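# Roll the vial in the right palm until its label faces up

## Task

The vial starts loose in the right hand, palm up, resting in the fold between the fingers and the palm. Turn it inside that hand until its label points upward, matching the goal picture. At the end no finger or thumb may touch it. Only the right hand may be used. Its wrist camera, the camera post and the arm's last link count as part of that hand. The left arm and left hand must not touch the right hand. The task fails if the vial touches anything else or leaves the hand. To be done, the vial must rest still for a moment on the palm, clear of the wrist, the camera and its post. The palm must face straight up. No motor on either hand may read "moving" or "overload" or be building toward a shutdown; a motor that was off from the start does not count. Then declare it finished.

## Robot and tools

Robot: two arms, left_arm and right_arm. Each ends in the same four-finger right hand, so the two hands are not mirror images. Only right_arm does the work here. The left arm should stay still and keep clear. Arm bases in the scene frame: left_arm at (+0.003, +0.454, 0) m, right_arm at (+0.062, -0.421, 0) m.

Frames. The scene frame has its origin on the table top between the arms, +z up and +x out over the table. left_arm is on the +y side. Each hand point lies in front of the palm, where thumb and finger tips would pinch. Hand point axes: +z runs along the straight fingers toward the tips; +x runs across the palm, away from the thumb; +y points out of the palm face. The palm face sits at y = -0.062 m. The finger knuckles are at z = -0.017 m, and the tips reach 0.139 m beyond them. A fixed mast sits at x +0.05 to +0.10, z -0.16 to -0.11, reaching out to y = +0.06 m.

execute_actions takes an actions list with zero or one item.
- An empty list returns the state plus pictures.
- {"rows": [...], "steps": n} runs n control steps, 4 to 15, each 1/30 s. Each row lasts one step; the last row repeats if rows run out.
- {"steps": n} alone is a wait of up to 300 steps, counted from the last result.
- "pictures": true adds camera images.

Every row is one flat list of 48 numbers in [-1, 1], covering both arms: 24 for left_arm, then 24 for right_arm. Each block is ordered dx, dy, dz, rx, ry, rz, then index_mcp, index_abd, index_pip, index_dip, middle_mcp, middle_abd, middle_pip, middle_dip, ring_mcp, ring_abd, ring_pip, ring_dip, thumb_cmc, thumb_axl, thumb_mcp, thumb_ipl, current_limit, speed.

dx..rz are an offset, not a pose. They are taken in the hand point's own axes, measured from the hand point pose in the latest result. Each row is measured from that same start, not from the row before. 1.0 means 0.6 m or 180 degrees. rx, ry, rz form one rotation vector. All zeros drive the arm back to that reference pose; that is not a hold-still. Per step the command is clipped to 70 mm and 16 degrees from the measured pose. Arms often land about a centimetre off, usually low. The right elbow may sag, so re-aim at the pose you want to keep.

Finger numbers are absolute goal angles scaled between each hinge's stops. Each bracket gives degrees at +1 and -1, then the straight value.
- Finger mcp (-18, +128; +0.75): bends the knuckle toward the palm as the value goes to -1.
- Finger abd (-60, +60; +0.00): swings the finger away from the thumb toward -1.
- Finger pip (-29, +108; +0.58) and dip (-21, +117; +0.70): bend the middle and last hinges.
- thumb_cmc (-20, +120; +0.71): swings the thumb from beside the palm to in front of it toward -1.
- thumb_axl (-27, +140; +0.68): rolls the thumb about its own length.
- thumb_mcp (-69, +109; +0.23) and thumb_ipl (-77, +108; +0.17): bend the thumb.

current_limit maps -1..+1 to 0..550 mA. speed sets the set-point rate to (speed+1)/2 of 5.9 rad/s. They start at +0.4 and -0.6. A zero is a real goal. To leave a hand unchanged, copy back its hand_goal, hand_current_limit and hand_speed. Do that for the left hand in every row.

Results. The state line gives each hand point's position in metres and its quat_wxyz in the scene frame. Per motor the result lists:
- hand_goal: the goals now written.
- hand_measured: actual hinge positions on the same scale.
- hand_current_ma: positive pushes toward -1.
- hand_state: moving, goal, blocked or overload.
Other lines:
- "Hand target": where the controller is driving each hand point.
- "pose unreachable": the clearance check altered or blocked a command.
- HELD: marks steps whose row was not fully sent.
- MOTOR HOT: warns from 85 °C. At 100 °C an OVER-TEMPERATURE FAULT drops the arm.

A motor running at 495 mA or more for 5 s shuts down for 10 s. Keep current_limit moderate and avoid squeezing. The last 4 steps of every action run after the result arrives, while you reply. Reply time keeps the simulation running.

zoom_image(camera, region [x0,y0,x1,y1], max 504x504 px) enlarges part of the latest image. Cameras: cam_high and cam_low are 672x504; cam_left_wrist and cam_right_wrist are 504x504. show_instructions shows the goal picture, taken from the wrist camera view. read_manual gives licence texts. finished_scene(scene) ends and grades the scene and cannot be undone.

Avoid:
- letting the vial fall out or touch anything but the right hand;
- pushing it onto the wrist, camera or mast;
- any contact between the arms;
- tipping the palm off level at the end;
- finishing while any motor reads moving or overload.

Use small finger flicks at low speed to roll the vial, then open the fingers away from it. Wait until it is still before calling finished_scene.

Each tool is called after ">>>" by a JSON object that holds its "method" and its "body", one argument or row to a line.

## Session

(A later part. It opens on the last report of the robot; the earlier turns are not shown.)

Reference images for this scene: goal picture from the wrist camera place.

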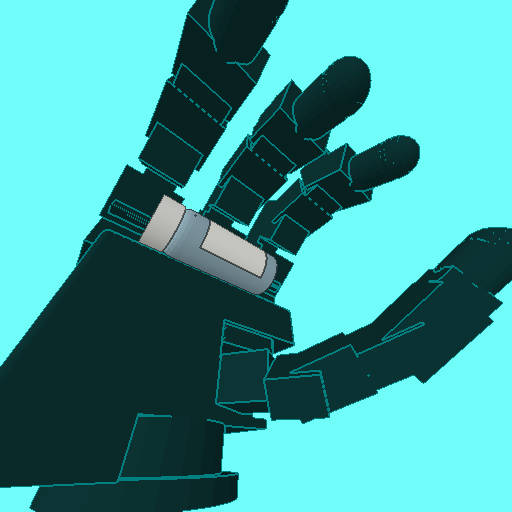

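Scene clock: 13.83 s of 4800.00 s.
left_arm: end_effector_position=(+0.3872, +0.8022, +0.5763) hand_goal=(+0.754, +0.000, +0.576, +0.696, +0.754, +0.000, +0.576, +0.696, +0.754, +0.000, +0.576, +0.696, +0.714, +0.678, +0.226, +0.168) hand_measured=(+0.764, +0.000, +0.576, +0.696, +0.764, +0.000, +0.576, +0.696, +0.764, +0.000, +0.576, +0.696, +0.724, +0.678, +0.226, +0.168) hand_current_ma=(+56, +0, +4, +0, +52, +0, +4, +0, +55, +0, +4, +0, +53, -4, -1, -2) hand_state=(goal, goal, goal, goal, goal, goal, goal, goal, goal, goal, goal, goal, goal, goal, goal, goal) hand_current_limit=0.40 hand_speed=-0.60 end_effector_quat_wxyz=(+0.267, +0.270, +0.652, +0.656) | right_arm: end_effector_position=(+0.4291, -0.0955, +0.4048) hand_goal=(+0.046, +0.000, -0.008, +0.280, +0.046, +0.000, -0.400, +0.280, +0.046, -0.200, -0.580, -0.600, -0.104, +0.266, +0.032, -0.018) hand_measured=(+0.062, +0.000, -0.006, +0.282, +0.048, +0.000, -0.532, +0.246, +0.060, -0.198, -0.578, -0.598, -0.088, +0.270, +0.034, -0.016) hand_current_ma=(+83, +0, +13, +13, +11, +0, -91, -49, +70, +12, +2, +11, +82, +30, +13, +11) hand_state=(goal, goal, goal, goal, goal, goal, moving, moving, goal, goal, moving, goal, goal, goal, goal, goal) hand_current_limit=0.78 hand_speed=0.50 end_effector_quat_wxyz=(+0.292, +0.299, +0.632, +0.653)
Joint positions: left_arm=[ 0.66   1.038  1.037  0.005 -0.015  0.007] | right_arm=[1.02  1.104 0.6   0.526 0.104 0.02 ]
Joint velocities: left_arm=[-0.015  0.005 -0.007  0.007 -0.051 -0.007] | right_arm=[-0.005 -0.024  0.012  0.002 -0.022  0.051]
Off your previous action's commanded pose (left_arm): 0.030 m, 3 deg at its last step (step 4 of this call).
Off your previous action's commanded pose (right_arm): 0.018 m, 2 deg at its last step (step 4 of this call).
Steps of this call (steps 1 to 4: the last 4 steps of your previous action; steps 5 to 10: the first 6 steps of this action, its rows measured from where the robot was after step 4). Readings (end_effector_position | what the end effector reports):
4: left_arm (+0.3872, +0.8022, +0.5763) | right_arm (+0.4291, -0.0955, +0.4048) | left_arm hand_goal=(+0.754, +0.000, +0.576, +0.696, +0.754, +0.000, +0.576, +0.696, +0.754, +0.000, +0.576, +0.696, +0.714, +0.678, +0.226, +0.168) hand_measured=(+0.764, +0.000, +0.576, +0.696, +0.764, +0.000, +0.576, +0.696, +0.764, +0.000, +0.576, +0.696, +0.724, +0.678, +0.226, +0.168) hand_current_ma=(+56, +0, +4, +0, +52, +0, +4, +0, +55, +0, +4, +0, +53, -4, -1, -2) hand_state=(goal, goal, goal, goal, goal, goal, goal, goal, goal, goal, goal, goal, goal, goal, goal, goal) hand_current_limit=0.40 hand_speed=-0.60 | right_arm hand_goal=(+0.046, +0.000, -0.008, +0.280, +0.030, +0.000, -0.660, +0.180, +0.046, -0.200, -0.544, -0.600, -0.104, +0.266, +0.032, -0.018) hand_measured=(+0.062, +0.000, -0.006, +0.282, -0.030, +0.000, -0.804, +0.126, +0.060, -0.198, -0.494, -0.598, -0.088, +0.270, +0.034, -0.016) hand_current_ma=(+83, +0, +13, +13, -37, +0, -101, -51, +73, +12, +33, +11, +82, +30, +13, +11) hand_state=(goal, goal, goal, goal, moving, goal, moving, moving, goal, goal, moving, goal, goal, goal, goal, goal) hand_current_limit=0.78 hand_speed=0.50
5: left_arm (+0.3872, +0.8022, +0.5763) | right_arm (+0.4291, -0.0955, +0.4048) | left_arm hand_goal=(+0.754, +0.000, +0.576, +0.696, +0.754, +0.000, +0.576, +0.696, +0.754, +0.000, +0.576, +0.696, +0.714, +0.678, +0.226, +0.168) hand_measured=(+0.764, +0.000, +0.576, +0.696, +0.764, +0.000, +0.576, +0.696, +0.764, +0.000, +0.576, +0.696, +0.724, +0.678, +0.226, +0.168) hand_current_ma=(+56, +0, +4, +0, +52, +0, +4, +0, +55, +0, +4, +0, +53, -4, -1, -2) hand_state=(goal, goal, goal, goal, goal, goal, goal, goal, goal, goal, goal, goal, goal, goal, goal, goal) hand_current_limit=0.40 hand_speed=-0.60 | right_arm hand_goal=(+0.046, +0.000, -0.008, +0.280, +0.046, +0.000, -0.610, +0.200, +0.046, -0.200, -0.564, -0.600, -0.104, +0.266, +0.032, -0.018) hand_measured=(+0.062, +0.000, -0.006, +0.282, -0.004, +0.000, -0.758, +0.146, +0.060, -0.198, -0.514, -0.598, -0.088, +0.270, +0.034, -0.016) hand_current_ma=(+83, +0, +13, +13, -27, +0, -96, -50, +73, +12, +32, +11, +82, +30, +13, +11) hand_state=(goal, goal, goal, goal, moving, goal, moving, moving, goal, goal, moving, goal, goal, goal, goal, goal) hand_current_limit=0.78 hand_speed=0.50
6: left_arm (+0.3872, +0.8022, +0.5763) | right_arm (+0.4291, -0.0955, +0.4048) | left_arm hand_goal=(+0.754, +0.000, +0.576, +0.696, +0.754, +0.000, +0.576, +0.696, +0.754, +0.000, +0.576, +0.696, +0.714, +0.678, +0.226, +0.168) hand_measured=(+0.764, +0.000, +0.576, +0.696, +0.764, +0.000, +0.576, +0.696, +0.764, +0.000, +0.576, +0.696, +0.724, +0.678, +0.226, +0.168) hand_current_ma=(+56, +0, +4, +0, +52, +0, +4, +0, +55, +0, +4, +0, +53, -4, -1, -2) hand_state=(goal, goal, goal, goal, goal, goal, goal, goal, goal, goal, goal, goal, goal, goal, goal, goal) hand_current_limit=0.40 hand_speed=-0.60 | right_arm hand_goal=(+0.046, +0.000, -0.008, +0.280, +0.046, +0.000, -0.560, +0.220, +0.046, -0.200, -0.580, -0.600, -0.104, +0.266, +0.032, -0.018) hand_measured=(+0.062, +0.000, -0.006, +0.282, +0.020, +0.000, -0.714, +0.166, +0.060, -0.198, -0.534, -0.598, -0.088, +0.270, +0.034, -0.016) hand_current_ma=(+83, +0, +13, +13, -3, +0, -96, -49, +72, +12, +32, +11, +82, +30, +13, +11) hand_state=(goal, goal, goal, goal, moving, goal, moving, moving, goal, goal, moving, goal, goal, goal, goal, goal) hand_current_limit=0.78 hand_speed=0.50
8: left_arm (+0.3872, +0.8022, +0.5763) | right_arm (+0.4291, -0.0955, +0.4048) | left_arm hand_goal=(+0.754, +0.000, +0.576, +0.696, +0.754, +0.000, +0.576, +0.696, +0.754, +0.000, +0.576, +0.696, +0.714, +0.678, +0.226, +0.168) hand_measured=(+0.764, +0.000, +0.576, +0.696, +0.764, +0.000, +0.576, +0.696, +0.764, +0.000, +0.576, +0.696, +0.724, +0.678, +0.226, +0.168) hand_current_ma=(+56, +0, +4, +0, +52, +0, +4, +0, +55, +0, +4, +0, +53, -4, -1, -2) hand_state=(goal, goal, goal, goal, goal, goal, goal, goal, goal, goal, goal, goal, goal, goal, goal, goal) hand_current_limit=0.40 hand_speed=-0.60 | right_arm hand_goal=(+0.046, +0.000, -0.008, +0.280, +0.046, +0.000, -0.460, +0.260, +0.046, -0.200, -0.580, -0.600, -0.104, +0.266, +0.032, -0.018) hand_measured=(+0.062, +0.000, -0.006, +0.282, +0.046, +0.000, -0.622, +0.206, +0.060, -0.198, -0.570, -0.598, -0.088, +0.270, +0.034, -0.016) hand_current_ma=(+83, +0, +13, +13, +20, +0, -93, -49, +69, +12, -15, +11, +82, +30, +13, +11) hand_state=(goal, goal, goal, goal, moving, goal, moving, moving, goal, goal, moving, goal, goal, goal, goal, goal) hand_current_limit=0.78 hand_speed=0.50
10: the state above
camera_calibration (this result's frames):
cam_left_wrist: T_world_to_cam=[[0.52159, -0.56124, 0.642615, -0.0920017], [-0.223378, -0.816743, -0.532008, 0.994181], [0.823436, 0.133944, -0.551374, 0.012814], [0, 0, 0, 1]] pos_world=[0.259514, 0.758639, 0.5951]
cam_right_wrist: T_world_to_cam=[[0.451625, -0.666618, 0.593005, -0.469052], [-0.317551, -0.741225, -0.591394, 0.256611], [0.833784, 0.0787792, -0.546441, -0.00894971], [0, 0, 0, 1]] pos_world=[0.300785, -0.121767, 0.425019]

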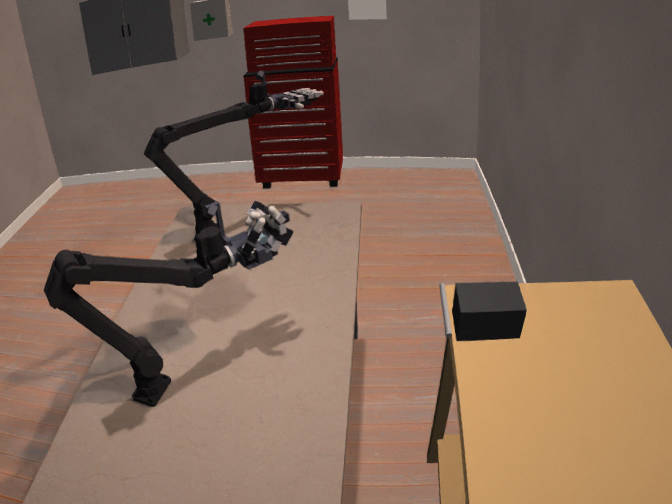

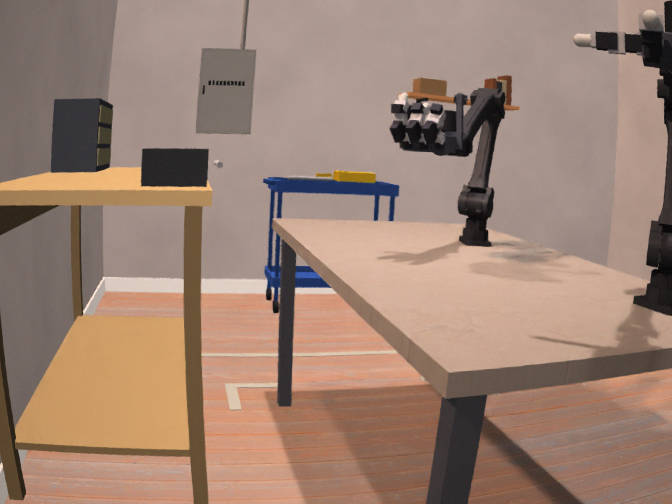

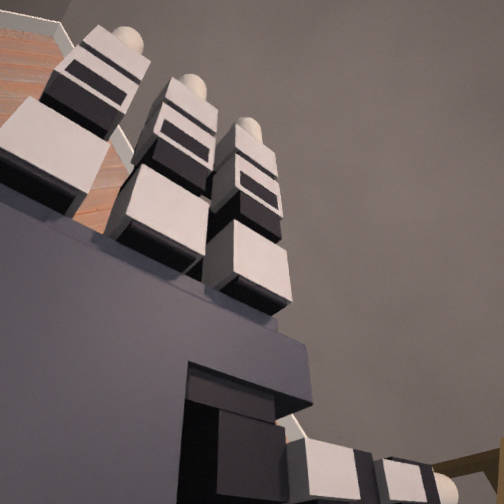

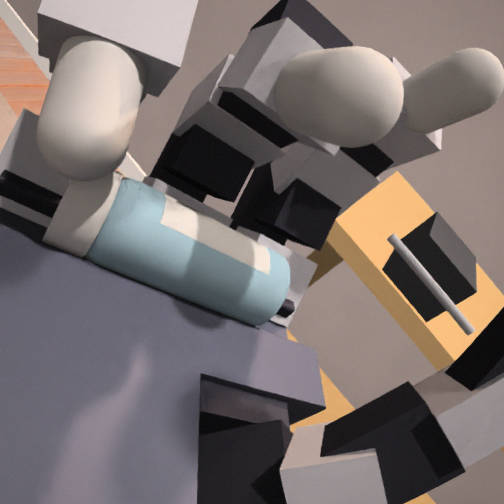

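>>> {"method": "execute_actions", "body": {
  "actions": [
    {"rows": [
[0.0004,0.0478,-0.0121,-0.0166,0,0,0.754,0,0.576,0.696,0.754,0,0.576,0.696,0.754,0,0.576,0.696,0.714,0.678,0.226,0.168,0.4,-0.6,0.0016,0.0303,0.0034,-0.0107,0.0003,0.0015,0.046,0,-0.008,0.28,0.046,0,-0.36,0.28,0.046,-0.25,-0.58,-0.56,-0.104,0.266,0.032,-0.018,0.78,0.5],
[0.0004,0.0478,-0.0121,-0.0166,0,0,0.754,0,0.576,0.696,0.754,0,0.576,0.696,0.754,0,0.576,0.696,0.714,0.678,0.226,0.168,0.4,-0.6,0.0016,0.0303,0.0034,-0.0107,0.0003,0.0015,0.046,0,-0.008,0.28,0.046,0,-0.32,0.28,0.046,-0.30,-0.58,-0.52,-0.104,0.266,0.032,-0.018,0.78,0.5],
[0.0004,0.0478,-0.0121,-0.0166,0,0,0.754,0,0.576,0.696,0.754,0,0.576,0.696,0.754,0,0.576,0.696,0.714,0.678,0.226,0.168,0.4,-0.6,0.0016,0.0303,0.0034,-0.0107,0.0003,0.0015,0.046,0,-0.008,0.28,0.046,0,-0.28,0.28,0.046,-0.35,-0.58,-0.5,-0.104,0.266,0.032,-0.018,0.78,0.5],
[0.0004,0.0478,-0.0121,-0.0166,0,0,0.754,0,0.576,0.696,0.754,0,0.576,0.696,0.754,0,0.576,0.696,0.714,0.678,0.226,0.168,0.4,-0.6,0.0016,0.0303,0.0034,-0.0107,0.0003,0.0015,0.046,0,-0.008,0.28,0.046,0,-0.24,0.28,0.046,-0.40,-0.58,-0.5,-0.104,0.266,0.032,-0.018,0.78,0.5],
[0.0004,0.0478,-0.0121,-0.0166,0,0,0.754,0,0.576,0.696,0.754,0,0.576,0.696,0.754,0,0.576,0.696,0.714,0.678,0.226,0.168,0.4,-0.6,0.0016,0.0303,0.0034,-0.0107,0.0003,0.0015,0.046,0,-0.008,0.28,0.046,0,-0.2,0.28,0.046,-0.45,-0.59,-0.5,-0.104,0.266,0.032,-0.018,0.78,0.5],
[0.0004,0.0478,-0.0121,-0.0166,0,0,0.754,0,0.576,0.696,0.754,0,0.576,0.696,0.754,0,0.576,0.696,0.714,0.678,0.226,0.168,0.4,-0.6,0.0016,0.0303,0.0034,-0.0107,0.0003,0.0015,0.046,0,-0.008,0.28,0.046,0,-0.16,0.28,0.046,-0.50,-0.6,-0.5,-0.104,0.266,0.032,-0.018,0.78,0.5],
[0.0004,0.0478,-0.0121,-0.0166,0,0,0.754,0,0.576,0.696,0.754,0,0.576,0.696,0.754,0,0.576,0.696,0.714,0.678,0.226,0.168,0.4,-0.6,0.0016,0.0303,0.0034,-0.0107,0.0003,0.0015,0.046,0,-0.008,0.28,0.046,0,-0.12,0.28,0.046,-0.55,-0.61,-0.5,-0.104,0.266,0.032,-0.018,0.78,0.5],
[0.0004,0.0478,-0.0121,-0.0166,0,0,0.754,0,0.576,0.696,0.754,0,0.576,0.696,0.754,0,0.576,0.696,0.714,0.678,0.226,0.168,0.4,-0.6,0.0016,0.0303,0.0034,-0.0107,0.0003,0.0015,0.046,0,-0.008,0.28,0.046,0,-0.08,0.28,0.046,-0.60,-0.625,-0.5,-0.104,0.266,0.032,-0.018,0.78,0.5],
[0.0004,0.0478,-0.0121,-0.0166,0,0,0.754,0,0.576,0.696,0.754,0,0.576,0.696,0.754,0,0.576,0.696,0.714,0.678,0.226,0.168,0.4,-0.6,0.0016,0.0303,0.0034,-0.0107,0.0003,0.0015,0.046,0,-0.008,0.28,0.046,0,-0.04,0.28,0.046,-0.63,-0.64,-0.5,-0.104,0.266,0.032,-0.018,0.78,0.5],
[0.0004,0.0478,-0.0121,-0.0166,0,0,0.754,0,0.576,0.696,0.754,0,0.576,0.696,0.754,0,0.576,0.696,0.714,0.678,0.226,0.168,0.4,-0.6,0.0016,0.0303,0.0034,-0.0107,0.0003,0.0015,0.046,0,-0.008,0.28,0.046,0,-0.008,0.28,0.046,-0.63,-0.66,-0.5,-0.104,0.266,0.032,-0.018,0.78,0.5],
[0.0004,0.0478,-0.0121,-0.0166,0,0,0.754,0,0.576,0.696,0.754,0,0.576,0.696,0.754,0,0.576,0.696,0.714,0.678,0.226,0.168,0.4,-0.6,0.0016,0.0303,0.0034,-0.0107,0.0003,0.0015,0.046,0,-0.008,0.28,0.046,0,-0.008,0.28,0.046,-0.63,-0.685,-0.5,-0.104,0.266,0.032,-0.018,0.78,0.5],
[0.0004,0.0478,-0.0121,-0.0166,0,0,0.754,0,0.576,0.696,0.754,0,0.576,0.696,0.754,0,0.576,0.696,0.714,0.678,0.226,0.168,0.4,-0.6,0.0016,0.0303,0.0034,-0.0107,0.0003,0.0015,0.046,0,-0.008,0.28,0.046,0,-0.008,0.28,0.046,-0.63,-0.71,-0.5,-0.104,0.266,0.032,-0.018,0.78,0.5],
[0.0004,0.0478,-0.0121,-0.0166,0,0,0.754,0,0.576,0.696,0.754,0,0.576,0.696,0.754,0,0.576,0.696,0.714,0.678,0.226,0.168,0.4,-0.6,0.0016,0.0303,0.0034,-0.0107,0.0003,0.0015,0.046,0,-0.008,0.28,0.046,0,-0.008,0.28,0.046,-0.63,-0.73,-0.5,-0.104,0.266,0.032,-0.018,0.78,0.5]
], "steps": 15}
  ],
  "pictures": false
}}

>>> {"method": "execute_actions", "body": {
  "actions": [
    {"rows": [
[0.0004,0.0478,-0.0121,-0.0166,0,0,0.754,0,0.576,0.696,0.754,0,0.576,0.696,0.754,0,0.576,0.696,0.714,0.678,0.226,0.168,0.4,-0.6,0.0016,0.0303,0.0034,-0.0107,0.0003,0.0015,0.046,0,-0.008,0.28,0.046,0,-0.008,0.28,0.046,-0.621,-0.743,-0.48,-0.104,0.266,0.032,-0.018,0.78,0.5],
[0.0004,0.0478,-0.0121,-0.0166,0,0,0.754,0,0.576,0.696,0.754,0,0.576,0.696,0.754,0,0.576,0.696,0.714,0.678,0.226,0.168,0.4,-0.6,0.0016,0.0303,0.0034,-0.0107,0.0003,0.0015,0.046,0,-0.008,0.28,0.046,0,-0.008,0.28,0.046,-0.612,-0.756,-0.46,-0.104,0.266,0.032,-0.018,0.78,0.5],
[0.0004,0.0478,-0.0121,-0.0166,0,0,0.754,0,0.576,0.696,0.754,0,0.576,0.696,0.754,0,0.576,0.696,0.714,0.678,0.226,0.168,0.4,-0.6,0.0016,0.0303,0.0034,-0.0107,0.0003,0.0015,0.046,0,-0.008,0.28,0.046,0,-0.008,0.28,0.046,-0.603,-0.769,-0.44,-0.104,0.266,0.032,-0.018,0.78,0.5],
[0.0004,0.0478,-0.0121,-0.0166,0,0,0.754,0,0.576,0.696,0.754,0,0.576,0.696,0.754,0,0.576,0.696,0.714,0.678,0.226,0.168,0.4,-0.6,0.0016,0.0303,0.0034,-0.0107,0.0003,0.0015,0.046,0,-0.008,0.28,0.046,0,-0.008,0.28,0.046,-0.594,-0.782,-0.42,-0.104,0.266,0.032,-0.018,0.78,0.5],
[0.0004,0.0478,-0.0121,-0.0166,0,0,0.754,0,0.576,0.696,0.754,0,0.576,0.696,0.754,0,0.576,0.696,0.714,0.678,0.226,0.168,0.4,-0.6,0.0016,0.0303,0.0034,-0.0107,0.0003,0.0015,0.046,0,-0.008,0.28,0.046,0,-0.008,0.28,0.046,-0.586,-0.794,-0.40,-0.104,0.266,0.032,-0.018,0.78,0.5],
[0.0004,0.0478,-0.0121,-0.0166,0,0,0.754,0,0.576,0.696,0.754,0,0.576,0.696,0.754,0,0.576,0.696,0.714,0.678,0.226,0.168,0.4,-0.6,0.0016,0.0303,0.0034,-0.0107,0.0003,0.0015,0.046,0,-0.008,0.28,0.046,0,-0.008,0.28,0.046,-0.577,-0.807,-0.38,-0.104,0.266,0.032,-0.018,0.78,0.5],
[0.0004,0.0478,-0.0121,-0.0166,0,0,0.754,0,0.576,0.696,0.754,0,0.576,0.696,0.754,0,0.576,0.696,0.714,0.678,0.226,0.168,0.4,-0.6,0.0016,0.0303,0.0034,-0.0107,0.0003,0.0015,0.046,0,-0.008,0.28,0.046,0,-0.008,0.28,0.046,-0.568,-0.82,-0.36,-0.104,0.266,0.032,-0.018,0.78,0.5],
[0.0004,0.0478,-0.0121,-0.0166,0,0,0.754,0,0.576,0.696,0.754,0,0.576,0.696,0.754,0,0.576,0.696,0.714,0.678,0.226,0.168,0.4,-0.6,0.0016,0.0303,0.0034,-0.0107,0.0003,0.0015,0.046,0,-0.008,0.28,0.046,0,-0.008,0.28,0.046,-0.559,-0.833,-0.34,-0.104,0.266,0.032,-0.018,0.78,0.5],
[0.0004,0.0478,-0.0121,-0.0166,0,0,0.754,0,0.576,0.696,0.754,0,0.576,0.696,0.754,0,0.576,0.696,0.714,0.678,0.226,0.168,0.4,-0.6,0.0016,0.0303,0.0034,-0.0107,0.0003,0.0015,0.046,0,-0.008,0.28,0.046,0,-0.008,0.28,0.046,-0.55,-0.846,-0.32,-0.104,0.266,0.032,-0.018,0.78,0.5]
], "steps": 11}
  ],
  "pictures": false
}}

>>> {"method": "execute_actions", "body": {
  "actions": [
    {"steps": 7}
  ],
  "pictures": true
}}

>>> {"method": "zoom_image", "body": {
  "camera": "cam_right_wrist",
  "region": [30,130,330,350]
}}

Scene clock: 19.73 s of 4800.00 s.
left_arm: end_effector_position=(+0.3872, +0.8022, +0.5763) hand_goal=(+0.754, +0.000, +0.576, +0.696, +0.754, +0.000, +0.576, +0.696, +0.754, +0.000, +0.576, +0.696, +0.714, +0.678, +0.226, +0.168) hand_measured=(+0.764, +0.000, +0.576, +0.696, +0.764, +0.000, +0.576, +0.696, +0.764, +0.000, +0.576, +0.696, +0.724, +0.678, +0.226, +0.168) hand_current_ma=(+56, +0, +4, +0, +52, +0, +4, +0, +55, +0, +4, +0, +53, -4, -1, -2) hand_state=(goal, goal, goal, goal, goal, goal, goal, goal, goal, goal, goal, goal, goal, goal, goal, goal) hand_current_limit=0.40 hand_speed=-0.60 end_effector_quat_wxyz=(+0.267, +0.270, +0.652, +0.656) | right_arm: end_effector_position=(+0.4291, -0.0955, +0.4048) hand_goal=(+0.046, +0.000, -0.008, +0.280, +0.046, +0.000, -0.008, +0.280, +0.046, -0.630, -0.684, -0.500, -0.104, +0.266, +0.032, -0.018) hand_measured=(+0.062, +0.000, -0.006, +0.282, +0.050, +0.000, -0.062, +0.276, +0.058, -0.610, -0.632, -0.504, -0.088, +0.270, +0.034, -0.016) hand_current_ma=(+83, +0, +13, +13, +20, +0, -47, -19, +66, -28, +38, -19, +82, +30, +13, +11) hand_state=(goal, goal, goal, goal, goal, goal, moving, goal, goal, moving, moving, goal, goal, goal, goal, goal) hand_current_limit=0.78 hand_speed=0.50 end_effector_quat_wxyz=(+0.292, +0.299, +0.632, +0.653)
Joint positions: left_arm=[ 0.66   1.038  1.037  0.005 -0.015  0.007] | right_arm=[1.02  1.104 0.6   0.526 0.104 0.02 ]
Joint velocities: left_arm=[-0.005  0.005  0.007 -0.002 -0.066  0.007] | right_arm=[ 0.005 -0.015  0.007 -0.017 -0.051  0.051]
Off your previous action's commanded pose (left_arm): 0.030 m, 3 deg at its last step (step 4 of this call).
Off your previous action's commanded pose (right_arm): 0.018 m, 2 deg at its last step (step 4 of this call).
Steps of this call (steps 1 to 4: the last 4 steps of your previous action; steps 5 to 90: nothing new was sent; then 2.53 s passed at rest; steps 91 to 101: the first 11 steps of this action). Readings (end_effector_position | what the end effector reports):
91: left_arm (+0.3872, +0.8022, +0.5763) | right_arm (+0.4291, -0.0955, +0.4048) | left_arm hand_goal=(+0.754, +0.000, +0.576, +0.696, +0.754, +0.000, +0.576, +0.696, +0.754, +0.000, +0.576, +0.696, +0.714, +0.678, +0.226, +0.168) hand_measured=(+0.764, +0.000, +0.576, +0.696, +0.764, +0.000, +0.576, +0.696, +0.764, +0.000, +0.576, +0.696, +0.724, +0.678, +0.226, +0.168) hand_current_ma=(+56, +0, +4, +0, +52, +0, +4, +0, +55, +0, +4, +0, +53, -4, -1, -2) hand_state=(goal, goal, goal, goal, goal, goal, goal, goal, goal, goal, goal, goal, goal, goal, goal, goal) hand_current_limit=0.40 hand_speed=-0.60 | right_arm hand_goal=(+0.046, +0.000, -0.008, +0.280, +0.046, +0.000, -0.360, +0.280, +0.046, -0.250, -0.580, -0.560, -0.104, +0.266, +0.032, -0.018) hand_measured=(+0.062, +0.000, -0.006, +0.282, +0.048, +0.000, -0.406, +0.276, +0.060, -0.198, -0.580, -0.598, -0.088, +0.270, +0.034, -0.016) hand_current_ma=(+83, +0, +13, +13, +14, +0, -30, -21, +70, +12, +5, +11, +82, +30, +13, +11) hand_state=(goal, goal, goal, goal, goal, goal, moving, goal, goal, moving, goal, moving, goal, goal, goal, goal) hand_current_limit=0.78 hand_speed=0.50
92: left_arm (+0.3872, +0.8022, +0.5763) | right_arm (+0.4291, -0.0955, +0.4048) | left_arm hand_goal=(+0.754, +0.000, +0.576, +0.696, +0.754, +0.000, +0.576, +0.696, +0.754, +0.000, +0.576, +0.696, +0.714, +0.678, +0.226, +0.168) hand_measured=(+0.764, +0.000, +0.576, +0.696, +0.764, +0.000, +0.576, +0.696, +0.764, +0.000, +0.576, +0.696, +0.724, +0.678, +0.226, +0.168) hand_current_ma=(+56, +0, +4, +0, +52, +0, +4, +0, +55, +0, +4, +0, +53, -4, -1, -2) hand_state=(goal, goal, goal, goal, goal, goal, goal, goal, goal, goal, goal, goal, goal, goal, goal, goal) hand_current_limit=0.40 hand_speed=-0.60 | right_arm hand_goal=(+0.046, +0.000, -0.008, +0.280, +0.046, +0.000, -0.320, +0.280, +0.046, -0.300, -0.580, -0.520, -0.104, +0.266, +0.032, -0.018) hand_measured=(+0.062, +0.000, -0.006, +0.282, +0.048, +0.000, -0.402, +0.276, +0.060, -0.202, -0.580, -0.596, -0.088, +0.270, +0.034, -0.016) hand_current_ma=(+83, +0, +13, +13, +14, +0, -128, -21, +70, +117, +4, -106, +82, +30, +13, +11) hand_state=(goal, goal, goal, goal, goal, goal, moving, goal, goal, moving, goal, moving, goal, goal, goal, goal) hand_current_limit=0.78 hand_speed=0.50
94: left_arm (+0.3872, +0.8022, +0.5763) | right_arm (+0.4291, -0.0955, +0.4048) | left_arm hand_goal=(+0.754, +0.000, +0.576, +0.696, +0.754, +0.000, +0.576, +0.696, +0.754, +0.000, +0.576, +0.696, +0.714, +0.678, +0.226, +0.168) hand_measured=(+0.764, +0.000, +0.576, +0.696, +0.764, +0.000, +0.576, +0.696, +0.764, +0.000, +0.576, +0.696, +0.724, +0.678, +0.226, +0.168) hand_current_ma=(+56, +0, +4, +0, +52, +0, +4, +0, +55, +0, +4, +0, +53, -4, -1, -2) hand_state=(goal, goal, goal, goal, goal, goal, goal, goal, goal, goal, goal, goal, goal, goal, goal, goal) hand_current_limit=0.40 hand_speed=-0.60 | right_arm hand_goal=(+0.046, +0.000, -0.008, +0.280, +0.046, +0.000, -0.240, +0.280, +0.046, -0.400, -0.580, -0.500, -0.104, +0.266, +0.032, -0.018) hand_measured=(+0.062, +0.000, -0.006, +0.282, +0.048, +0.000, -0.342, +0.276, +0.060, -0.278, -0.580, -0.538, -0.088, +0.270, +0.034, -0.016) hand_current_ma=(+83, +0, +13, +13, +14, +0, -83, -21, +70, +71, +4, -25, +82, +30, +13, +11) hand_state=(goal, goal, goal, goal, goal, goal, moving, goal, goal, moving, goal, moving, goal, goal, goal, goal) hand_current_limit=0.78 hand_speed=0.50
98: left_arm (+0.3872, +0.8022, +0.5763) | right_arm (+0.4291, -0.0955, +0.4048) | left_arm hand_goal=(+0.754, +0.000, +0.576, +0.696, +0.754, +0.000, +0.576, +0.696, +0.754, +0.000, +0.576, +0.696, +0.714, +0.678, +0.226, +0.168) hand_measured=(+0.764, +0.000, +0.576, +0.696, +0.764, +0.000, +0.576, +0.696, +0.764, +0.000, +0.576, +0.696, +0.724, +0.678, +0.226, +0.168) hand_current_ma=(+56, +0, +4, +0, +52, +0, +4, +0, +55, +0, +4, +0, +53, -4, -1, -2) hand_state=(goal, goal, goal, goal, goal, goal, goal, goal, goal, goal, goal, goal, goal, goal, goal, goal) hand_current_limit=0.40 hand_speed=-0.60 | right_arm hand_goal=(+0.046, +0.000, -0.008, +0.280, +0.046, +0.000, -0.080, +0.280, +0.046, -0.600, -0.624, -0.500, -0.104, +0.266, +0.032, -0.018) hand_measured=(+0.062, +0.000, -0.006, +0.282, +0.048, +0.000, -0.182, +0.276, +0.058, -0.476, -0.594, -0.504, -0.088, +0.270, +0.034, -0.016) hand_current_ma=(+83, +0, +13, +13, +17, +0, -71, -20, +69, +64, +20, -18, +82, +30, +13, +11) hand_state=(goal, goal, goal, goal, goal, goal, moving, goal, goal, moving, moving, goal, goal, goal, goal, goal) hand_current_limit=0.78 hand_speed=0.50
101: the state above

Scene clock: 20.10 s of 4800.00 s.
left_arm: end_effector_position=(+0.3872, +0.8022, +0.5763) hand_goal=(+0.754, +0.000, +0.576, +0.696, +0.754, +0.000, +0.576, +0.696, +0.754, +0.000, +0.576, +0.696, +0.714, +0.678, +0.226, +0.168) hand_measured=(+0.764, +0.000, +0.576, +0.696, +0.764, +0.000, +0.576, +0.696, +0.764, +0.000, +0.576, +0.696, +0.724, +0.678, +0.226, +0.168) hand_current_ma=(+56, +0, +4, +0, +52, +0, +4, +0, +55, +0, +4, +0, +53, -4, -1, -2) hand_state=(goal, goal, goal, goal, goal, goal, goal, goal, goal, goal, goal, goal, goal, goal, goal, goal) hand_current_limit=0.40 hand_speed=-0.60 end_effector_quat_wxyz=(+0.267, +0.270, +0.652, +0.656) | right_arm: end_effector_position=(+0.4291, -0.0955, +0.4048) hand_goal=(+0.046, +0.000, -0.008, +0.280, +0.046, +0.000, -0.008, +0.280, +0.046, -0.568, -0.820, -0.360, -0.104, +0.266, +0.032, -0.018) hand_measured=(+0.062, +0.000, -0.006, +0.282, +0.050, +0.000, -0.010, +0.276, +0.058, -0.600, -0.752, -0.406, -0.088, +0.270, +0.034, -0.016) hand_current_ma=(+83, +0, +13, +13, +22, +0, -15, -19, +67, -71, +198, -7, +82, +30, +13, +11) hand_state=(goal, goal, goal, goal, goal, goal, goal, goal, goal, moving, moving, moving, goal, goal, goal, goal) hand_current_limit=0.78 hand_speed=0.50 end_effector_quat_wxyz=(+0.292, +0.299, +0.632, +0.653)
Joint positions: left_arm=[ 0.66   1.038  1.037  0.005 -0.015  0.007] | right_arm=[1.02  1.104 0.6   0.526 0.104 0.02 ]
Joint velocities: left_arm=[-0.005 -0.005  0.002  0.007  0.007  0.022] | right_arm=[ 0.005 -0.005  0.002  0.002  0.022 -0.007]
Off your previous action's commanded pose (left_arm): 0.030 m, 3 deg at its last step (step 4 of this call).
Off your previous action's commanded pose (right_arm): 0.018 m, 2 deg at its last step (step 4 of this call).
Steps of this call (steps 1 to 4: the last 4 steps of your previous action; steps 5 to 11: the first 7 steps of this action, its rows measured from where the robot was after step 4). Readings (end_effector_position | what the end effector reports):
4: left_arm (+0.3872, +0.8022, +0.5763) | right_arm (+0.4291, -0.0955, +0.4048) | left_arm hand_goal=(+0.754, +0.000, +0.576, +0.696, +0.754, +0.000, +0.576, +0.696, +0.754, +0.000, +0.576, +0.696, +0.714, +0.678, +0.226, +0.168) hand_measured=(+0.764, +0.000, +0.576, +0.696, +0.764, +0.000, +0.576, +0.696, +0.764, +0.000, +0.576, +0.696, +0.724, +0.678, +0.226, +0.168) hand_current_ma=(+56, +0, +4, +0, +52, +0, +4, +0, +55, +0, +4, +0, +53, -4, -1, -2) hand_state=(goal, goal, goal, goal, goal, goal, goal, goal, goal, goal, goal, goal, goal, goal, goal, goal) hand_current_limit=0.40 hand_speed=-0.60 | right_arm hand_goal=(+0.046, +0.000, -0.008, +0.280, +0.046, +0.000, -0.008, +0.280, +0.046, -0.630, -0.730, -0.500, -0.104, +0.266, +0.032, -0.018) hand_measured=(+0.062, +0.000, -0.006, +0.282, +0.050, +0.000, -0.012, +0.276, +0.058, -0.628, -0.694, -0.498, -0.088, +0.270, +0.034, -0.016) hand_current_ma=(+83, +0, +13, +13, +22, +0, -13, -19, +66, +12, +186, +28, +82, +30, +13, +11) hand_state=(goal, goal, goal, goal, goal, goal, moving, goal, goal, goal, moving, moving, goal, goal, goal, goal) hand_current_limit=0.78 hand_speed=0.50
5: left_arm (+0.3872, +0.8022, +0.5763) | right_arm (+0.4291, -0.0955, +0.4048) | left_arm hand_goal=(+0.754, +0.000, +0.576, +0.696, +0.754, +0.000, +0.576, +0.696, +0.754, +0.000, +0.576, +0.696, +0.714, +0.678, +0.226, +0.168) hand_measured=(+0.764, +0.000, +0.576, +0.696, +0.764, +0.000, +0.576, +0.696, +0.764, +0.000, +0.576, +0.696, +0.724, +0.678, +0.226, +0.168) hand_current_ma=(+56, +0, +4, +0, +52, +0, +4, +0, +55, +0, +4, +0, +53, -4, -1, -2) hand_state=(goal, goal, goal, goal, goal, goal, goal, goal, goal, goal, goal, goal, goal, goal, goal, goal) hand_current_limit=0.40 hand_speed=-0.60 | right_arm hand_goal=(+0.046, +0.000, -0.008, +0.280, +0.046, +0.000, -0.008, +0.280, +0.046, -0.620, -0.742, -0.480, -0.104, +0.266, +0.032, -0.018) hand_measured=(+0.062, +0.000, -0.006, +0.282, +0.050, +0.000, -0.010, +0.276, +0.058, -0.628, -0.694, -0.496, -0.088, +0.270, +0.034, -0.016) hand_current_ma=(+83, +0, +13, +13, +22, +0, -15, -19, +66, +12, +182, +21, +82, +30, +13, +11) hand_state=(goal, goal, goal, goal, goal, goal, goal, goal, goal, moving, moving, moving, goal, goal, goal, goal) hand_current_limit=0.78 hand_speed=0.50
6: left_arm (+0.3872, +0.8022, +0.5763) | right_arm (+0.4291, -0.0955, +0.4048) | left_arm hand_goal=(+0.754, +0.000, +0.576, +0.696, +0.754, +0.000, +0.576, +0.696, +0.754, +0.000, +0.576, +0.696, +0.714, +0.678, +0.226, +0.168) hand_measured=(+0.764, +0.000, +0.576, +0.696, +0.764, +0.000, +0.576, +0.696, +0.764, +0.000, +0.576, +0.696, +0.724, +0.678, +0.226, +0.168) hand_current_ma=(+56, +0, +4, +0, +52, +0, +4, +0, +55, +0, +4, +0, +53, -4, -1, -2) hand_state=(goal, goal, goal, goal, goal, goal, goal, goal, goal, goal, goal, goal, goal, goal, goal, goal) hand_current_limit=0.40 hand_speed=-0.60 | right_arm hand_goal=(+0.046, +0.000, -0.008, +0.280, +0.046, +0.000, -0.008, +0.280, +0.046, -0.612, -0.756, -0.460, -0.104, +0.266, +0.032, -0.018) hand_measured=(+0.062, +0.000, -0.006, +0.282, +0.050, +0.000, -0.010, +0.276, +0.058, -0.628, -0.694, -0.496, -0.088, +0.270, +0.034, -0.016) hand_current_ma=(+83, +0, +13, +13, +22, +0, -15, -19, +66, -29, +211, -31, +82, +30, +13, +11) hand_state=(goal, goal, goal, goal, goal, goal, goal, goal, goal, moving, moving, moving, goal, goal, goal, goal) hand_current_limit=0.78 hand_speed=0.50
8: left_arm (+0.3872, +0.8022, +0.5763) | right_arm (+0.4291, -0.0955, +0.4048) | left_arm hand_goal=(+0.754, +0.000, +0.576, +0.696, +0.754, +0.000, +0.576, +0.696, +0.754, +0.000, +0.576, +0.696, +0.714, +0.678, +0.226, +0.168) hand_measured=(+0.764, +0.000, +0.576, +0.696, +0.764, +0.000, +0.576, +0.696, +0.764, +0.000, +0.576, +0.696, +0.724, +0.678, +0.226, +0.168) hand_current_ma=(+56, +0, +4, +0, +52, +0, +4, +0, +55, +0, +4, +0, +53, -4, -1, -2) hand_state=(goal, goal, goal, goal, goal, goal, goal, goal, goal, goal, goal, goal, goal, goal, goal, goal) hand_current_limit=0.40 hand_speed=-0.60 | right_arm hand_goal=(+0.046, +0.000, -0.008, +0.280, +0.046, +0.000, -0.008, +0.280, +0.046, -0.594, -0.782, -0.420, -0.104, +0.266, +0.032, -0.018) hand_measured=(+0.062, +0.000, -0.006, +0.282, +0.050, +0.000, -0.010, +0.276, +0.058, -0.620, -0.716, -0.464, -0.088, +0.270, +0.034, -0.016) hand_current_ma=(+83, +0, +13, +13, +22, +0, -15, -19, +66, -50, +194, -14, +82, +30, +13, +11) hand_state=(goal, goal, goal, goal, goal, goal, goal, goal, goal, moving, moving, moving, goal, goal, goal, goal) hand_current_limit=0.78 hand_speed=0.50
11: the state above

Scene clock: 20.33 s of 4800.00 s.
left_arm: end_effector_position=(+0.3872, +0.8022, +0.5763) hand_goal=(+0.754, +0.000, +0.576, +0.696, +0.754, +0.000, +0.576, +0.696, +0.754, +0.000, +0.576, +0.696, +0.714, +0.678, +0.226, +0.168) hand_measured=(+0.764, +0.000, +0.576, +0.696, +0.764, +0.000, +0.576, +0.696, +0.764, +0.000, +0.576, +0.696, +0.724, +0.678, +0.226, +0.168) hand_current_ma=(+56, +0, +4, +0, +52, +0, +4, +0, +55, +0, +4, +0, +53, -4, -1, -2) hand_state=(goal, goal, goal, goal, goal, goal, goal, goal, goal, goal, goal, goal, goal, goal, goal, goal) hand_current_limit=0.40 hand_speed=-0.60 end_effector_quat_wxyz=(+0.267, +0.270, +0.652, +0.656) | right_arm: end_effector_position=(+0.4291, -0.0955, +0.4048) hand_goal=(+0.046, +0.000, -0.008, +0.280, +0.046, +0.000, -0.008, +0.280, +0.046, -0.550, -0.846, -0.320, -0.104, +0.266, +0.032, -0.018) hand_measured=(+0.062, +0.000, -0.006, +0.282, +0.050, +0.000, -0.010, +0.276, +0.058, -0.562, -0.808, -0.316, -0.088, +0.270, +0.034, -0.016) hand_current_ma=(+83, +0, +13, +13, +22, +0, -15, -19, +67, -58, +190, +25, +82, +30, +13, +11) hand_state=(goal, goal, goal, goal, goal, goal, goal, goal, goal, goal, blocked, goal, goal, goal, goal, goal) hand_current_limit=0.78 hand_speed=0.50 end_effector_quat_wxyz=(+0.292, +0.299, +0.632, +0.653)
Joint positions: left_arm=[ 0.66   1.038  1.037  0.005 -0.015  0.007] | right_arm=[1.02  1.104 0.6   0.526 0.104 0.02 ]
Joint velocities: left_arm=[ 0.005 -0.015  0.007 -0.022 -0.022 -0.022] | right_arm=[-0.005 -0.005 -0.022 -0.002 -0.037 -0.037]
Hand target (left_arm): +0.381, +0.797, +0.604; +0.273, +0.263, +0.635, +0.673
Hand target (right_arm): +0.430, -0.095, +0.423; +0.295, +0.296, +0.620, +0.664
Off the commanded pose (left_arm): 0.030 m, 3 deg.
Off the commanded pose (right_arm): 0.018 m, 2 deg.
Kept back: nothing.
Steps of this call (steps 1 to 4: the last 4 steps of your previous action; steps 5 to 7: nothing new was sent). Readings (end_effector_position | what the end effector reports):
1: left_arm (+0.3872, +0.8022, +0.5763) | right_arm (+0.4291, -0.0955, +0.4048) | left_arm hand_goal=(+0.754, +0.000, +0.576, +0.696, +0.754, +0.000, +0.576, +0.696, +0.754, +0.000, +0.576, +0.696, +0.714, +0.678, +0.226, +0.168) hand_measured=(+0.764, +0.000, +0.576, +0.696, +0.764, +0.000, +0.576, +0.696, +0.764, +0.000, +0.576, +0.696, +0.724, +0.678, +0.226, +0.168) hand_current_ma=(+56, +0, +4, +0, +52, +0, +4, +0, +55, +0, +4, +0, +53, -4, -1, -2) hand_state=(goal, goal, goal, goal, goal, goal, goal, goal, goal, goal, goal, goal, goal, goal, goal, goal) hand_current_limit=0.40 hand_speed=-0.60 | right_arm hand_goal=(+0.046, +0.000, -0.008, +0.280, +0.046, +0.000, -0.008, +0.280, +0.046, -0.558, -0.832, -0.340, -0.104, +0.266, +0.032, -0.018) hand_measured=(+0.062, +0.000, -0.006, +0.282, +0.050, +0.000, -0.010, +0.276, +0.058, -0.592, -0.764, -0.386, -0.088, +0.270, +0.034, -0.016) hand_current_ma=(+83, +0, +13, +13, +22, +0, -15, -19, +67, -67, +203, -6, +82, +30, +13, +11) hand_state=(goal, goal, goal, goal, goal, goal, goal, goal, goal, moving, moving, moving, goal, goal, goal, goal) hand_current_limit=0.78 hand_speed=0.50
2: left_arm (+0.3872, +0.8022, +0.5763) | right_arm (+0.4291, -0.0955, +0.4048) | left_arm hand_goal=(+0.754, +0.000, +0.576, +0.696, +0.754, +0.000, +0.576, +0.696, +0.754, +0.000, +0.576, +0.696, +0.714, +0.678, +0.226, +0.168) hand_measured=(+0.764, +0.000, +0.576, +0.696, +0.764, +0.000, +0.576, +0.696, +0.764, +0.000, +0.576, +0.696, +0.724, +0.678, +0.226, +0.168) hand_current_ma=(+56, +0, +4, +0, +52, +0, +4, +0, +55, +0, +4, +0, +53, -4, -1, -2) hand_state=(goal, goal, goal, goal, goal, goal, goal, goal, goal, goal, goal, goal, goal, goal, goal, goal) hand_current_limit=0.40 hand_speed=-0.60 | right_arm hand_goal=(+0.046, +0.000, -0.008, +0.280, +0.046, +0.000, -0.008, +0.280, +0.046, -0.550, -0.846, -0.320, -0.104, +0.266, +0.032, -0.018) hand_measured=(+0.062, +0.000, -0.006, +0.282, +0.050, +0.000, -0.010, +0.276, +0.058, -0.584, -0.778, -0.364, -0.088, +0.270, +0.034, -0.016) hand_current_ma=(+83, +0, +13, +13, +22, +0, -15, -19, +67, -72, +202, -4, +82, +30, +13, +11) hand_state=(goal, goal, goal, goal, goal, goal, goal, goal, goal, moving, moving, moving, goal, goal, goal, goal) hand_current_limit=0.78 hand_speed=0.50
4: left_arm (+0.3872, +0.8022, +0.5763) | right_arm (+0.4291, -0.0955, +0.4048) | left_arm hand_goal=(+0.754, +0.000, +0.576, +0.696, +0.754, +0.000, +0.576, +0.696, +0.754, +0.000, +0.576, +0.696, +0.714, +0.678, +0.226, +0.168) hand_measured=(+0.764, +0.000, +0.576, +0.696, +0.764, +0.000, +0.576, +0.696, +0.764, +0.000, +0.576, +0.696, +0.724, +0.678, +0.226, +0.168) hand_current_ma=(+56, +0, +4, +0, +52, +0, +4, +0, +55, +0, +4, +0, +53, -4, -1, -2) hand_state=(goal, goal, goal, goal, goal, goal, goal, goal, goal, goal, goal, goal, goal, goal, goal, goal) hand_current_limit=0.40 hand_speed=-0.60 | right_arm hand_goal=(+0.046, +0.000, -0.008, +0.280, +0.046, +0.000, -0.008, +0.280, +0.046, -0.550, -0.846, -0.320, -0.104, +0.266, +0.032, -0.018) hand_measured=(+0.062, +0.000, -0.006, +0.282, +0.050, +0.000, -0.010, +0.276, +0.058, -0.566, -0.802, -0.326, -0.088, +0.270, +0.034, -0.016) hand_current_ma=(+83, +0, +13, +13, +22, +0, -15, -19, +67, -50, +177, +47, +82, +30, +13, +11) hand_state=(goal, goal, goal, goal, goal, goal, goal, goal, goal, moving, moving, moving, goal, goal, goal, goal) hand_current_limit=0.78 hand_speed=0.50
7: the state above
camera_calibration (this result's frames):
cam_left_wrist: T_world_to_cam=[[0.52159, -0.56124, 0.642615, -0.0920017], [-0.223378, -0.816743, -0.532008, 0.994181], [0.823436, 0.133944, -0.551374, 0.012814], [0, 0, 0, 1]] pos_world=[0.259514, 0.758639, 0.5951]
cam_right_wrist: T_world_to_cam=[[0.451625, -0.666618, 0.593005, -0.469052], [-0.317551, -0.741225, -0.591394, 0.256611], [0.833784, 0.0787792, -0.546441, -0.00894971], [0, 0, 0, 1]] pos_world=[0.300785, -0.121767, 0.425019]

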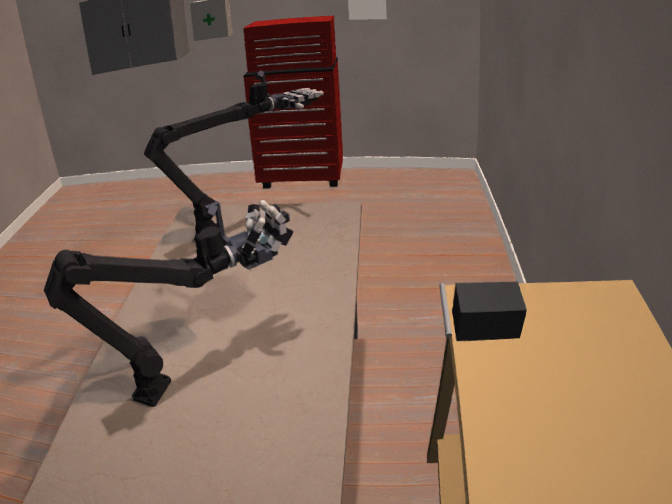

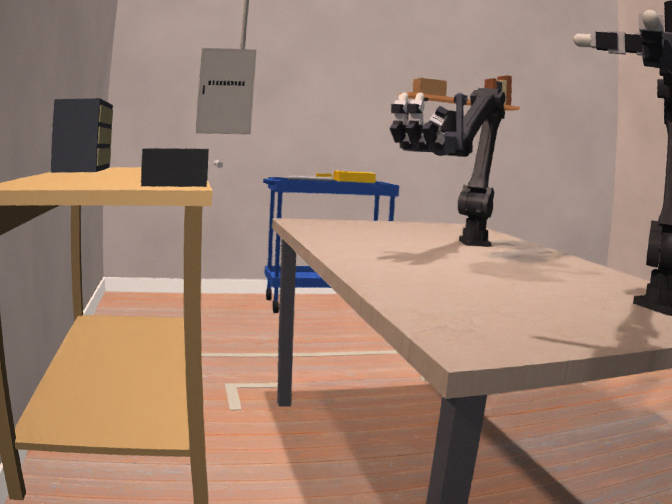

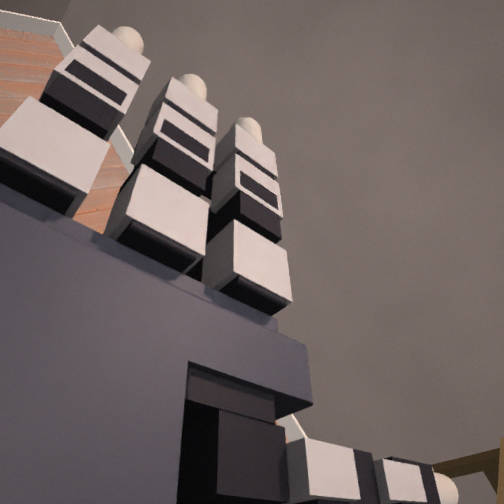

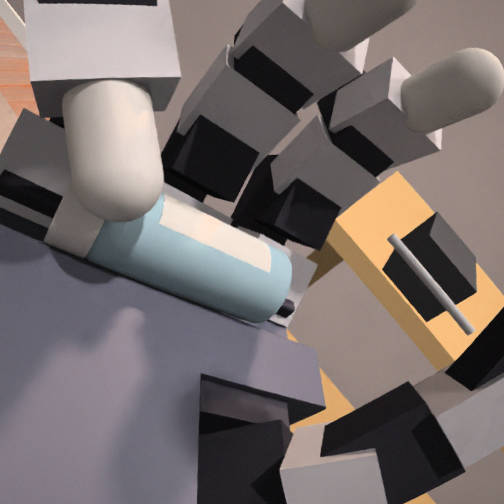

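Region (30, 130, 330, 350) of cam_right_wrist's 504x504 image, scaled by 1.680, with more detail than that image has; it fills the top 370 rows of this view, and the rest is white.

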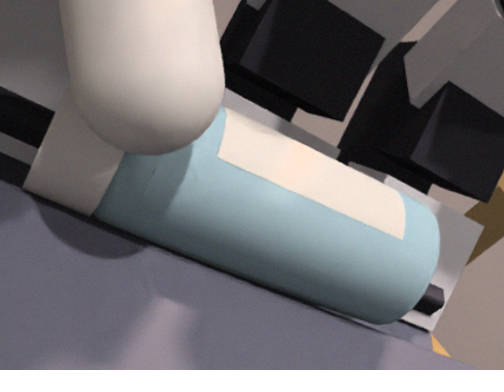

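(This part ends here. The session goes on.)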